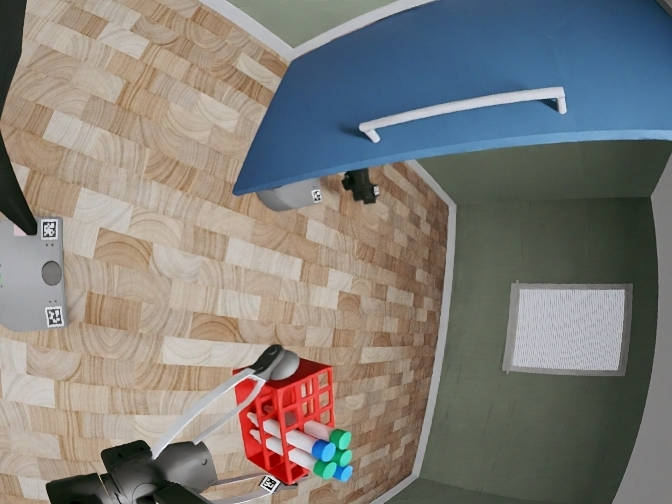

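Call:
{"name": "execute_actions", "arguments": {
  "actions": [
    {"r2":{"base":{"rotate_rad":-0.27},"joints":{"wrist_yaw_rad":1.85}},"r1":{"joints":{"head_pan_rad":1.3,"head_tilt_rad":-0.9}}}
  ],
  "cameras": []
}}

Call:
{"name": "execute_actions", "arguments": {
  "actions": [
    {"r2":{"base":{"translate_m":1.0}}}
  ],
  "cameras": []
}}

Call:
{"name": "execute_actions", "arguments": {
  "actions": [
    {"r2":{"base":{"translate_m":0.3}}}
  ],
  "cameras": []
}}

Call:
{"name": "execute_actions", "arguments": {
  "actions": [
    {"r2":{"base":{"rotate_rad":1.55},"joints":{"head_tilt_rad":-0.9}}}
  ],
  "cameras": ["r2_nav_camera","r2_head_camera"]
}}

Scene clock: 201.30 s.
r1.base_odometry: x=+2.683 y=+5.034 heading=-2.952 (m, m, rad; r1's odometry frame)
r1.turned_by_wheels: +0.000 (rad since the last result)
r1.turned_by_imu: -0.001 (rad since the last result)
r1.base_tilt: forward=+1.0 right=+1.4 (deg)
r1.lidar_m: 0.99 0.99 0.69 0.33 0.26 0.26 0.28 2.56 2.45 2.52 2.42 2.32
r1.head_depth_mm: 3435 2516 1976 1636 1394 1218 1081 / 3223 2495 1980 1643 1389 1223 1079 / 2623 2505 1998 1653 1410 1224 1081 / 2530 2372 1872 1567 1324 1226 1100 / 476 535 609 706 839 1038 1107 / 394 434 483 541 617 718 - / 336 365 399 438 487 554 -
r1.base_status: not commanded
r1.joint_positions: lift_m=+0.310 arm_m=+0.002 wrist_yaw_rad=+3.037 wrist_pitch_rad=-0.363 wrist_roll_rad=-0.007 gripper_m=+0.037 head_pan_rad=+1.293 head_tilt_rad=-0.903
r1.joint_status: all done
r1.motor_effort: left_wheel=-2(2) right_wheel=-5(5) lift_m=+44(44) arm_m=-1(1) wrist_yaw_rad=+0(1) wrist_pitch_rad=+8(8) wrist_roll_rad=+0(1) gripper_m=+0(0) head_pan_rad=+5(46) head_tilt_rad=+1(34) (%)
r1.hand_pose: x=+0.0029 y=+0.0827 z=+0.3350 quat_wxyz=(+0.164, +0.698, +0.092, +0.690) (m; r1's base frame)
r1.wrist_depth_mm: 224 - 358 514 - - - / 234 - 382 546 - - - / 241 - 415 601 - - - / 251 284 448 655 838 810 812 / 261 308 - 618 661 667 671 / 271 324 - 552 582 556 552 / 280 331 - 504 476 478 473
r2.base_odometry: x=+0.770 y=+0.892 heading=-1.204 (m, m, rad; r2's odometry frame)
r2.turned_by_wheels: -0.270 (rad since the last result)
r2.turned_by_imu: -0.273 (rad since the last result)
r2.base_tilt: forward=-1.6 right=+3.2 (deg)
r2.lidar_m: 3.31 0.85 1.01 1.41 1.15 0.83 0.80 0.83 1.13 1.73 1.79 2.43
r2.head_depth_mm: 2902 3132 2374 1897 294 303 1162 / 2906 3113 2382 1891 364 311 1131 / 2904 3114 2385 1897 1520 311 1124 / 2930 3123 2409 1898 1566 1367 1162 / 2918 3143 2403 1909 1576 1338 1171 / 2940 3189 2430 1914 1575 1344 1169 / 2935 3146 2443 1907 1472 1323 1169
r2.base_status: done
r2.joint_positions: lift_m=+0.890 arm_m=+0.003 wrist_yaw_rad=+1.847 wrist_pitch_rad=-0.029 wrist_roll_rad=-0.006 gripper_m=+0.101 head_pan_rad=-0.007 head_tilt_rad=-0.691
r2.joint_status: all done
r2.on_its_own: gripper_m is held at +0.100, not at your +0.080, by its stall guard, which is not easing now
r2.motor_effort: left_wheel=+1(4) right_wheel=-2(6) lift_m=+49(50) arm_m=-4(4) wrist_yaw_rad=+2(1) wrist_pitch_rad=+9(9) wrist_roll_rad=+0(0) gripper_m=-20(22) head_pan_rad=+2(4) head_tilt_rad=-5(4) (%)
r2.hand_pose: x=+0.2244 y=-0.0784 z=+0.9971 quat_wxyz=(+0.436, +0.568, -0.416, +0.560) (m; r2's base frame)
r2.wrist_depth_mm: 772 - - - - - - / 840 - - - - - - / 856 - - 129 153 - - / 918 825 185 133 158 - - / 971 137 189 136 153 - - / - 138 157 140 151 - - / - 941 160 150 160 - -
r3.base_odometry: x=-0.889 y=-3.446 heading=+2.525 (m, m, rad; r3's odometry frame)
r3.turned_by_wheels: +0.000 (rad since the last result)
r3.turned_by_imu: +0.001 (rad since the last result)
r3.base_tilt: forward=+0.2 right=+0.1 (deg)
r3.lidar_m: 1.20 1.24 1.66 1.61 1.29 0.29 0.27 0.28 0.37 3.84 0.90 0.88
r3.head_depth_mm: 1515 1767 1933 1630 1422 1252 1127 / 1633 1787 1911 1640 1427 1254 1124 / 2208 2278 1934 1639 1416 1247 1121 / 2788 2336 1916 1637 1418 1249 1121 / 3006 2323 1927 1635 1413 1250 1139 / 3053 2356 1925 1624 1421 1268 - / 3014 1698 1833 1627 1439 - -
r3.base_status: not commanded
r3.joint_positions: lift_m=+0.310 arm_m=+0.000 wrist_yaw_rad=+3.050 wrist_pitch_rad=-0.316 wrist_roll_rad=+0.000 gripper_m=+0.037 head_pan_rad=+1.493 head_tilt_rad=-0.903
r3.joint_status: not commanded
r3.on_its_own: left_wheel is at rest, and its effort (-24) is outside its rest range (-18 to +18); right_wheel is at rest, and its effort (-34) is outside its rest range (-18 to +18)
r3.motor_effort: left_wheel=-24(25) right_wheel=-34(34) lift_m=+37(37) arm_m=-4(4) wrist_yaw_rad=+0(0) wrist_pitch_rad=+10(10) wrist_roll_rad=+0(0) gripper_m=-1(0) head_pan_rad=+4(4) head_tilt_rad=+1(1) (%)
r3.hand_pose: x=+0.0004 y=+0.0898 z=+0.3460 quat_wxyz=(+0.144, +0.702, +0.079, +0.693) (m; r3's base frame)
r3.wrist_depth_mm: - - - - - - - / - - - - - - - / - - - - - - - / 982 996 992 - - - - / 747 741 - 804 755 747 767 / 558 617 - 608 639 613 617 / 385 508 - 528 509 516 516
pictures: none
No camera images: the call's "cameras" was empty. Leave "cameras" out to get every camera's image.

Scene clock: 212.27 s.
r1.base_odometry: x=+2.683 y=+5.034 heading=-2.952 (m, m, rad; r1's odometry frame)
r1.turned_by_wheels: +0.000 (rad since the last result)
r1.turned_by_imu: -0.002 (rad since the last result)
r1.base_tilt: forward=+1.1 right=+1.4 (deg)
r1.lidar_m: 0.98 0.99 0.69 0.33 0.26 0.26 0.28 2.56 0.58 2.51 2.43 2.32
r1.head_depth_mm: 3439 2509 1975 1641 1394 1219 1082 / 3278 2520 1994 1642 1405 1216 1080 / 2622 2516 1984 1642 1408 1225 1086 / 2551 2371 1880 1571 1323 1225 1103 / 476 535 609 707 841 1040 1102 / 394 434 482 542 616 719 - / 336 365 399 439 486 553 -
r1.base_status: not commanded
r1.joint_positions: lift_m=+0.310 arm_m=+0.002 wrist_yaw_rad=+3.037 wrist_pitch_rad=-0.363 wrist_roll_rad=-0.007 gripper_m=+0.037 head_pan_rad=+1.293 head_tilt_rad=-0.903
r1.joint_status: not commanded
r1.motor_effort: left_wheel=-1(1) right_wheel=-5(5) lift_m=+44(44) arm_m=-1(1) wrist_yaw_rad=+1(0) wrist_pitch_rad=+8(8) wrist_roll_rad=+0(1) gripper_m=+0(0) head_pan_rad=+3(3) head_tilt_rad=+0(1) (%)
r1.hand_pose: x=+0.0029 y=+0.0827 z=+0.3350 quat_wxyz=(+0.164, +0.698, +0.092, +0.690) (m; r1's base frame)
r1.wrist_depth_mm: 223 - 361 515 - - - / 234 - 384 547 - - - / 243 - 412 596 - - - / 251 285 455 662 828 830 833 / 260 305 - 625 663 667 668 / 273 327 - 562 579 555 558 / 277 332 - 502 476 479 476
r2.base_odometry: x=+1.129 y=-0.041 heading=-1.204 (m, m, rad; r2's odometry frame)
r2.turned_by_wheels: +0.000 (rad since the last result)
r2.turned_by_imu: +0.004 (rad since the last result)
r2.base_tilt: forward=-1.6 right=+3.2 (deg)
r2.lidar_m: 2.34 2.01 1.58 0.69 0.76 1.86 1.80 1.86 1.79 1.72 1.79 2.44
r2.head_depth_mm: 2023 2268 2378 1887 299 303 1158 / 2020 2289 2390 1891 1452 311 1132 / 2012 2295 2405 1885 1525 311 1124 / 2018 2309 2415 1905 1566 1363 1162 / 2022 2319 2411 1907 1574 1337 1165 / 2043 2322 2420 1915 1576 1349 1167 / 2057 2332 2439 1918 1583 1343 1169
r2.base_status: done
r2.joint_positions: lift_m=+0.890 arm_m=+0.003 wrist_yaw_rad=+1.847 wrist_pitch_rad=-0.029 wrist_roll_rad=-0.006 gripper_m=+0.101 head_pan_rad=-0.007 head_tilt_rad=-0.691
r2.joint_status: not commanded
r2.on_its_own: gripper_m is held at +0.100, not at your +0.080, by its stall guard, which is not easing now
r2.motor_effort: left_wheel=+1(6) right_wheel=-3(5) lift_m=+49(50) arm_m=-4(4) wrist_yaw_rad=+2(2) wrist_pitch_rad=+9(9) wrist_roll_rad=+0(0) gripper_m=-21(21) head_pan_rad=+3(3) head_tilt_rad=-4(4) (%)
r2.hand_pose: x=+0.2244 y=-0.0784 z=+0.9971 quat_wxyz=(+0.436, +0.568, -0.416, +0.560) (m; r2's base frame)
r2.wrist_depth_mm: - - - - - - - / - - - - - - - / - - - 130 155 - - / - - 186 133 159 - - / - 136 190 136 153 - - / - 139 156 140 151 - - / - - 160 150 159 - -
r3.base_odometry: x=-0.889 y=-3.446 heading=+2.525 (m, m, rad; r3's odometry frame)
r3.turned_by_wheels: +0.000 (rad since the last result)
r3.turned_by_imu: +0.003 (rad since the last result)
r3.base_tilt: forward=+0.2 right=+0.0 (deg)
r3.lidar_m: 1.20 1.24 1.66 1.61 1.29 0.29 0.27 0.28 0.37 3.85 0.90 0.88
r3.head_depth_mm: 1513 1765 1944 1643 1419 1250 1125 / 1636 1794 1913 1635 1414 1259 1118 / 2225 2287 1931 1638 1417 1253 1117 / 2689 2329 1929 1640 1420 1250 1118 / 3000 2345 1940 1628 1416 1250 1133 / 3029 2318 1915 1632 1420 1271 - / 2988 1694 1820 1634 1441 - -
r3.base_status: not commanded
r3.joint_positions: lift_m=+0.310 arm_m=+0.000 wrist_yaw_rad=+3.050 wrist_pitch_rad=-0.316 wrist_roll_rad=+0.000 gripper_m=+0.037 head_pan_rad=+1.493 head_tilt_rad=-0.903
r3.joint_status: not commanded
r3.on_its_own: left_wheel is at rest, and its effort (-25) is outside its rest range (-18 to +18); right_wheel is at rest, and its effort (-34) is outside its rest range (-18 to +18)
r3.motor_effort: left_wheel=-25(25) right_wheel=-34(34) lift_m=+36(37) arm_m=-4(5) wrist_yaw_rad=+0(0) wrist_pitch_rad=+11(10) wrist_roll_rad=+0(0) gripper_m=+0(1) head_pan_rad=+3(4) head_tilt_rad=+2(1) (%)
r3.hand_pose: x=+0.0004 y=+0.0898 z=+0.3460 quat_wxyz=(+0.144, +0.702, +0.079, +0.693) (m; r3's base frame)
r3.wrist_depth_mm: - - - - - - - / - - - - - - - / - - - - - - - / 994 981 - - - 993 - / 750 761 - 806 767 766 772 / 562 614 - 615 640 612 615 / 384 505 - 536 516 519 519
pictures: none
No camera images: the call's "cameras" was empty. Leave "cameras" out to get every camera's image.

Scene clock: 216.27 s.
r1.base_odometry: x=+2.683 y=+5.034 heading=-2.952 (m, m, rad; r1's odometry frame)
r1.turned_by_wheels: +0.000 (rad since the last result)
r1.turned_by_imu: -0.001 (rad since the last result)
r1.base_tilt: forward=+0.9 right=+1.3 (deg)
r1.lidar_m: 0.99 0.99 0.69 0.33 0.26 0.26 0.28 2.55 2.44 0.61 2.43 2.32
r1.head_depth_mm: 3443 2497 1983 1638 1393 1218 1077 / 3265 2510 1982 1635 1406 1218 1084 / 2642 2523 1983 1644 1402 1227 1080 / 2547 2342 1878 1576 1325 1227 1098 / 475 535 609 707 840 1035 1107 / 394 435 482 542 616 719 - / 336 365 398 438 486 553 -
r1.base_status: not commanded
r1.joint_positions: lift_m=+0.310 arm_m=+0.002 wrist_yaw_rad=+3.037 wrist_pitch_rad=-0.363 wrist_roll_rad=-0.007 gripper_m=+0.037 head_pan_rad=+1.293 head_tilt_rad=-0.903
r1.joint_status: not commanded
r1.motor_effort: left_wheel=-2(2) right_wheel=-5(5) lift_m=+44(44) arm_m=-1(1) wrist_yaw_rad=+1(1) wrist_pitch_rad=+8(8) wrist_roll_rad=+0(1) gripper_m=+0(0) head_pan_rad=+3(4) head_tilt_rad=+1(1) (%)
r1.hand_pose: x=+0.0029 y=+0.0827 z=+0.3350 quat_wxyz=(+0.164, +0.698, +0.092, +0.690) (m; r1's base frame)
r1.wrist_depth_mm: 223 - 360 508 - - - / 236 - 383 555 - - - / 242 - 415 597 - - - / 253 285 452 651 823 819 826 / 259 303 - 629 662 668 674 / 271 325 - 554 568 558 558 / 278 332 - 506 479 473 485
r2.base_odometry: x=+1.237 y=-0.321 heading=-1.203 (m, m, rad; r2's odometry frame)
r2.turned_by_wheels: +0.000 (rad since the last result)
r2.turned_by_imu: +0.001 (rad since the last result)
r2.base_tilt: forward=-1.6 right=+3.3 (deg)
r2.lidar_m: 2.05 2.01 1.46 2.87 0.80 0.76 2.09 2.17 1.79 1.72 1.79 2.11
r2.head_depth_mm: 1756 1987 2213 1878 295 304 1162 / 1759 1992 2218 1888 1462 311 1129 / 1761 1996 2230 1897 1527 311 1120 / 1763 2005 2237 1910 1566 1362 1160 / 1770 2020 2234 1901 1567 1337 1170 / 1775 2013 2252 1906 1572 1337 1169 / 1788 2019 2266 1922 1575 1343 1174
r2.base_status: done
r2.joint_positions: lift_m=+0.890 arm_m=+0.003 wrist_yaw_rad=+1.847 wrist_pitch_rad=-0.029 wrist_roll_rad=-0.006 gripper_m=+0.101 head_pan_rad=-0.007 head_tilt_rad=-0.691
r2.joint_status: not commanded
r2.on_its_own: gripper_m is held at +0.100, not at your +0.080, by its stall guard, which is not easing now
r2.motor_effort: left_wheel=+0(6) right_wheel=-3(4) lift_m=+49(50) arm_m=-4(4) wrist_yaw_rad=+2(2) wrist_pitch_rad=+9(9) wrist_roll_rad=+0(0) gripper_m=-21(21) head_pan_rad=+3(3) head_tilt_rad=-4(4) (%)
r2.hand_pose: x=+0.2244 y=-0.0784 z=+0.9971 quat_wxyz=(+0.436, +0.568, -0.416, +0.560) (m; r2's base frame)
r2.wrist_depth_mm: - - - - - - - / - - - - - - - / - - - 130 155 - - / - - 185 133 159 - - / - 137 189 137 154 - - / - 138 156 140 151 - - / - - 160 151 159 - -
r3.base_odometry: x=-0.889 y=-3.446 heading=+2.525 (m, m, rad; r3's odometry frame)
r3.turned_by_wheels: +0.000 (rad since the last result)
r3.turned_by_imu: +0.001 (rad since the last result)
r3.base_tilt: forward=+0.1 right=+0.0 (deg)
r3.lidar_m: 1.20 1.24 1.66 1.61 1.29 0.29 0.27 0.28 0.37 3.84 0.90 0.88
r3.head_depth_mm: 1507 1757 1927 1637 1422 1252 1123 / 1644 1800 1924 1635 1417 1257 1122 / 2203 2296 1936 1638 1420 1254 1119 / 2680 2338 1929 1644 1422 1254 1114 / 2767 2365 1937 1634 1423 1248 1136 / 3012 2344 1913 1624 1410 1272 - / 3043 1689 1833 1628 1452 - -
r3.base_status: not commanded
r3.joint_positions: lift_m=+0.310 arm_m=+0.000 wrist_yaw_rad=+3.050 wrist_pitch_rad=-0.316 wrist_roll_rad=+0.000 gripper_m=+0.037 head_pan_rad=+1.493 head_tilt_rad=-0.903
r3.joint_status: not commanded
r3.on_its_own: left_wheel is at rest, and its effort (-25) is outside its rest range (-18 to +18); right_wheel is at rest, and its effort (-34) is outside its rest range (-18 to +18)
r3.motor_effort: left_wheel=-25(25) right_wheel=-34(35) lift_m=+36(37) arm_m=-4(5) wrist_yaw_rad=+0(1) wrist_pitch_rad=+10(11) wrist_roll_rad=+0(0) gripper_m=+1(0) head_pan_rad=+5(4) head_tilt_rad=+1(2) (%)
r3.hand_pose: x=+0.0004 y=+0.0898 z=+0.3460 quat_wxyz=(+0.144, +0.702, +0.079, +0.693) (m; r3's base frame)
r3.wrist_depth_mm: - - - - - - - / - - - - - - - / - - - - - - - / - - - - 993 - - / 757 742 - 816 770 771 787 / 560 610 - 621 643 623 624 / 383 512 - 530 511 514 516
pictures: none
No camera images: the call's "cameras" was empty. Leave "cameras" out to get every camera's image.

Scene clock: 219.67 s.
r1.base_odometry: x=+2.683 y=+5.034 heading=-2.952 (m, m, rad; r1's odometry frame)
r1.turned_by_wheels: +0.000 (rad since the last result)
r1.turned_by_imu: -0.001 (rad since the last result)
r1.base_tilt: forward=+1.0 right=+1.3 (deg)
r1.lidar_m: 0.98 0.99 0.69 0.33 0.26 0.26 0.28 2.55 0.78 0.74 2.43 2.32
r1.head_depth_mm: 3417 2497 1978 1636 1397 1215 1078 / 3291 2500 1992 1644 1401 1223 1078 / 2634 2500 1984 1644 1404 1223 1080 / 2569 2356 1875 1567 1318 1225 1100 / 475 534 608 705 842 1042 1100 / 394 434 482 541 616 717 - / 336 365 398 437 486 553 -
r1.base_status: not commanded
r1.joint_positions: lift_m=+0.310 arm_m=+0.002 wrist_yaw_rad=+3.037 wrist_pitch_rad=-0.363 wrist_roll_rad=-0.007 gripper_m=+0.037 head_pan_rad=+1.293 head_tilt_rad=-0.903
r1.joint_status: not commanded
r1.motor_effort: left_wheel=-2(2) right_wheel=-5(5) lift_m=+44(44) arm_m=-1(1) wrist_yaw_rad=+1(0) wrist_pitch_rad=+8(8) wrist_roll_rad=+0(0) gripper_m=+0(0) head_pan_rad=+4(4) head_tilt_rad=+1(1) (%)
r1.hand_pose: x=+0.0029 y=+0.0827 z=+0.3350 quat_wxyz=(+0.164, +0.698, +0.092, +0.690) (m; r1's base frame)
r1.wrist_depth_mm: 222 - 357 508 - - - / 235 - 381 550 - - - / 243 - 412 601 - - - / 252 284 454 645 816 816 824 / 261 305 - 624 660 654 671 / 269 328 - 557 577 557 558 / 279 334 - 507 480 482 479
r2.base_odometry: x=+1.237 y=-0.321 heading=+0.346 (m, m, rad; r2's odometry frame)
r2.turned_by_wheels: +1.550 (rad since the last result)
r2.turned_by_imu: +1.567 (rad since the last result)
r2.base_tilt: forward=-1.6 right=+3.3 (deg)
r2.lidar_m: 1.51 0.74 0.76 2.10 2.16 1.79 1.72 1.78 2.13 2.04 2.04 1.47
r2.head_depth_mm: 2454 1531 1742 289 352 1231 1105 / 2665 2177 1786 329 333 1229 1103 / 2646 2204 1830 1514 326 1225 1106 / 2742 2205 1849 1584 1359 1232 1111 / 2741 2206 1853 1587 1342 1237 1111 / 2766 2217 1773 1031 1240 1237 1119 / 2520 1348 1381 995 1266 1242 1117
r2.base_status: done
r2.joint_positions: lift_m=+0.890 arm_m=+0.003 wrist_yaw_rad=+1.848 wrist_pitch_rad=-0.029 wrist_roll_rad=-0.006 gripper_m=+0.101 head_pan_rad=-0.007 head_tilt_rad=-0.889
r2.joint_status: all done
r2.on_its_own: gripper_m is held at +0.100, not at your +0.080, by its stall guard, which is not easing now
r2.motor_effort: left_wheel=-3(4) right_wheel=+3(8) lift_m=+49(49) arm_m=-4(4) wrist_yaw_rad=+2(2) wrist_pitch_rad=+9(9) wrist_roll_rad=+0(0) gripper_m=-21(22) head_pan_rad=+3(4) head_tilt_rad=-6(23) (%)
r2.hand_pose: x=+0.2244 y=-0.0783 z=+0.9971 quat_wxyz=(+0.436, +0.568, -0.416, +0.560) (m; r2's base frame)
r2.wrist_depth_mm: 639 790 - - - - - / 654 829 - - - - - / 674 856 - 129 156 - - / 667 818 186 133 159 - - / 677 137 190 136 154 - - / 709 138 156 140 152 - - / 768 825 160 151 160 - -
r3.base_odometry: x=-0.889 y=-3.446 heading=+2.525 (m, m, rad; r3's odometry frame)
r3.turned_by_wheels: +0.000 (rad since the last result)
r3.turned_by_imu: +0.001 (rad since the last result)
r3.base_tilt: forward=+0.1 right=+0.1 (deg)
r3.lidar_m: 1.20 1.24 1.66 1.61 1.29 0.29 0.27 0.28 0.37 3.85 0.90 0.88
r3.head_depth_mm: 1506 1750 1928 1626 1414 1255 1120 / 1634 1793 1899 1636 1428 1258 1125 / 2225 2281 1931 1634 1415 1252 1121 / 2789 2328 1937 1628 1415 1252 1119 / 2803 2355 1918 1630 1424 1248 1132 / 2986 2337 1924 1630 1418 1272 - / 3012 1704 1812 1628 1430 - -
r3.base_status: not commanded
r3.joint_positions: lift_m=+0.310 arm_m=+0.000 wrist_yaw_rad=+3.050 wrist_pitch_rad=-0.316 wrist_roll_rad=+0.000 gripper_m=+0.037 head_pan_rad=+1.493 head_tilt_rad=-0.903
r3.joint_status: not commanded
r3.on_its_own: left_wheel is at rest, and its effort (-25) is outside its rest range (-18 to +18); right_wheel is at rest, and its effort (-35) is outside its rest range (-18 to +18)
r3.motor_effort: left_wheel=-25(25) right_wheel=-35(34) lift_m=+37(37) arm_m=-5(4) wrist_yaw_rad=+0(0) wrist_pitch_rad=+10(10) wrist_roll_rad=+0(0) gripper_m=+0(0) head_pan_rad=+4(5) head_tilt_rad=+1(2) (%)
r3.hand_pose: x=+0.0004 y=+0.0898 z=+0.3460 quat_wxyz=(+0.144, +0.702, +0.079, +0.693) (m; r3's base frame)
r3.wrist_depth_mm: - - - - - - - / - - - - - - - / - - - - - - - / 997 998 - - 999 995 - / 757 763 - 813 761 767 768 / 566 602 - 614 643 623 620 / 383 511 - 530 513 511 519
pictures: r2_head_camera (sideways: a quarter turn clockwise sets it upright), r2_nav_camera (sideways: a quarter turn counterclockwise sets it upright)
camera_calibration (this result's frames):
r2_head_camera: T_world_to_cam=[[-0.799334, -0.0109217, -0.600787, 0.804469], [-0.0155978, 0.999875, 0.00257586, -0.0021542], [0.600684, 0.0114299, -0.799405, 0.990629], [0, 0, 0, 1]] pos_world=[0.0479512, -0.000382748, 1.27523]
r2_nav_camera: T_world_to_cam=[[0.759458, -0.0340498, 0.649665, -0.809722], [-0.04305, -0.999071, -0.00203723, 0.0564093], [0.64913, -0.0264209, -0.760218, 0.943095], [0, 0, 0, 1]] pos_world=[0.00518647, 0.0537034, 1.24312]
Images, in order (width x height): r2_head_camera 896x504, r2_nav_camera 672x504.

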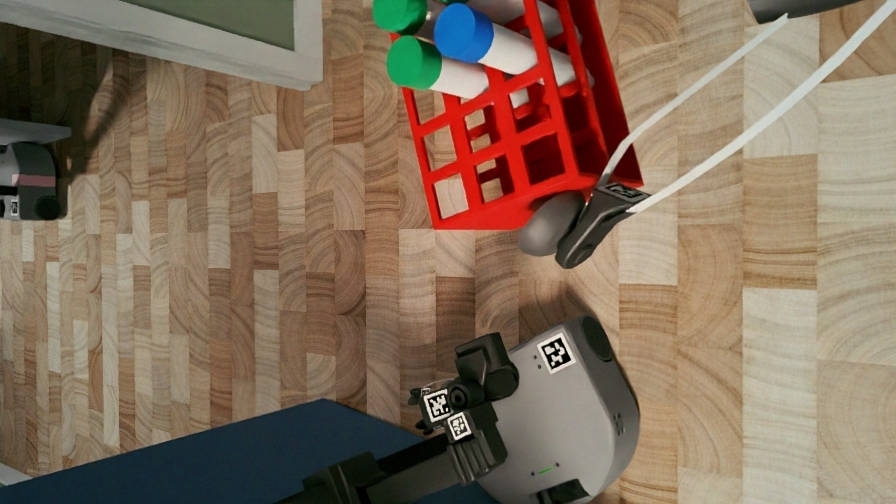

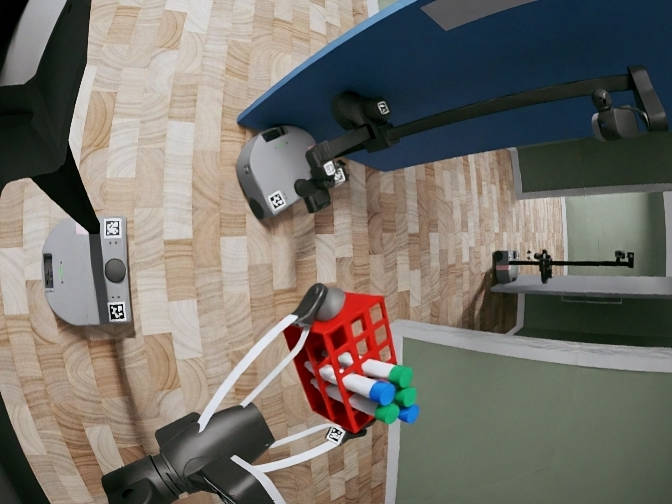

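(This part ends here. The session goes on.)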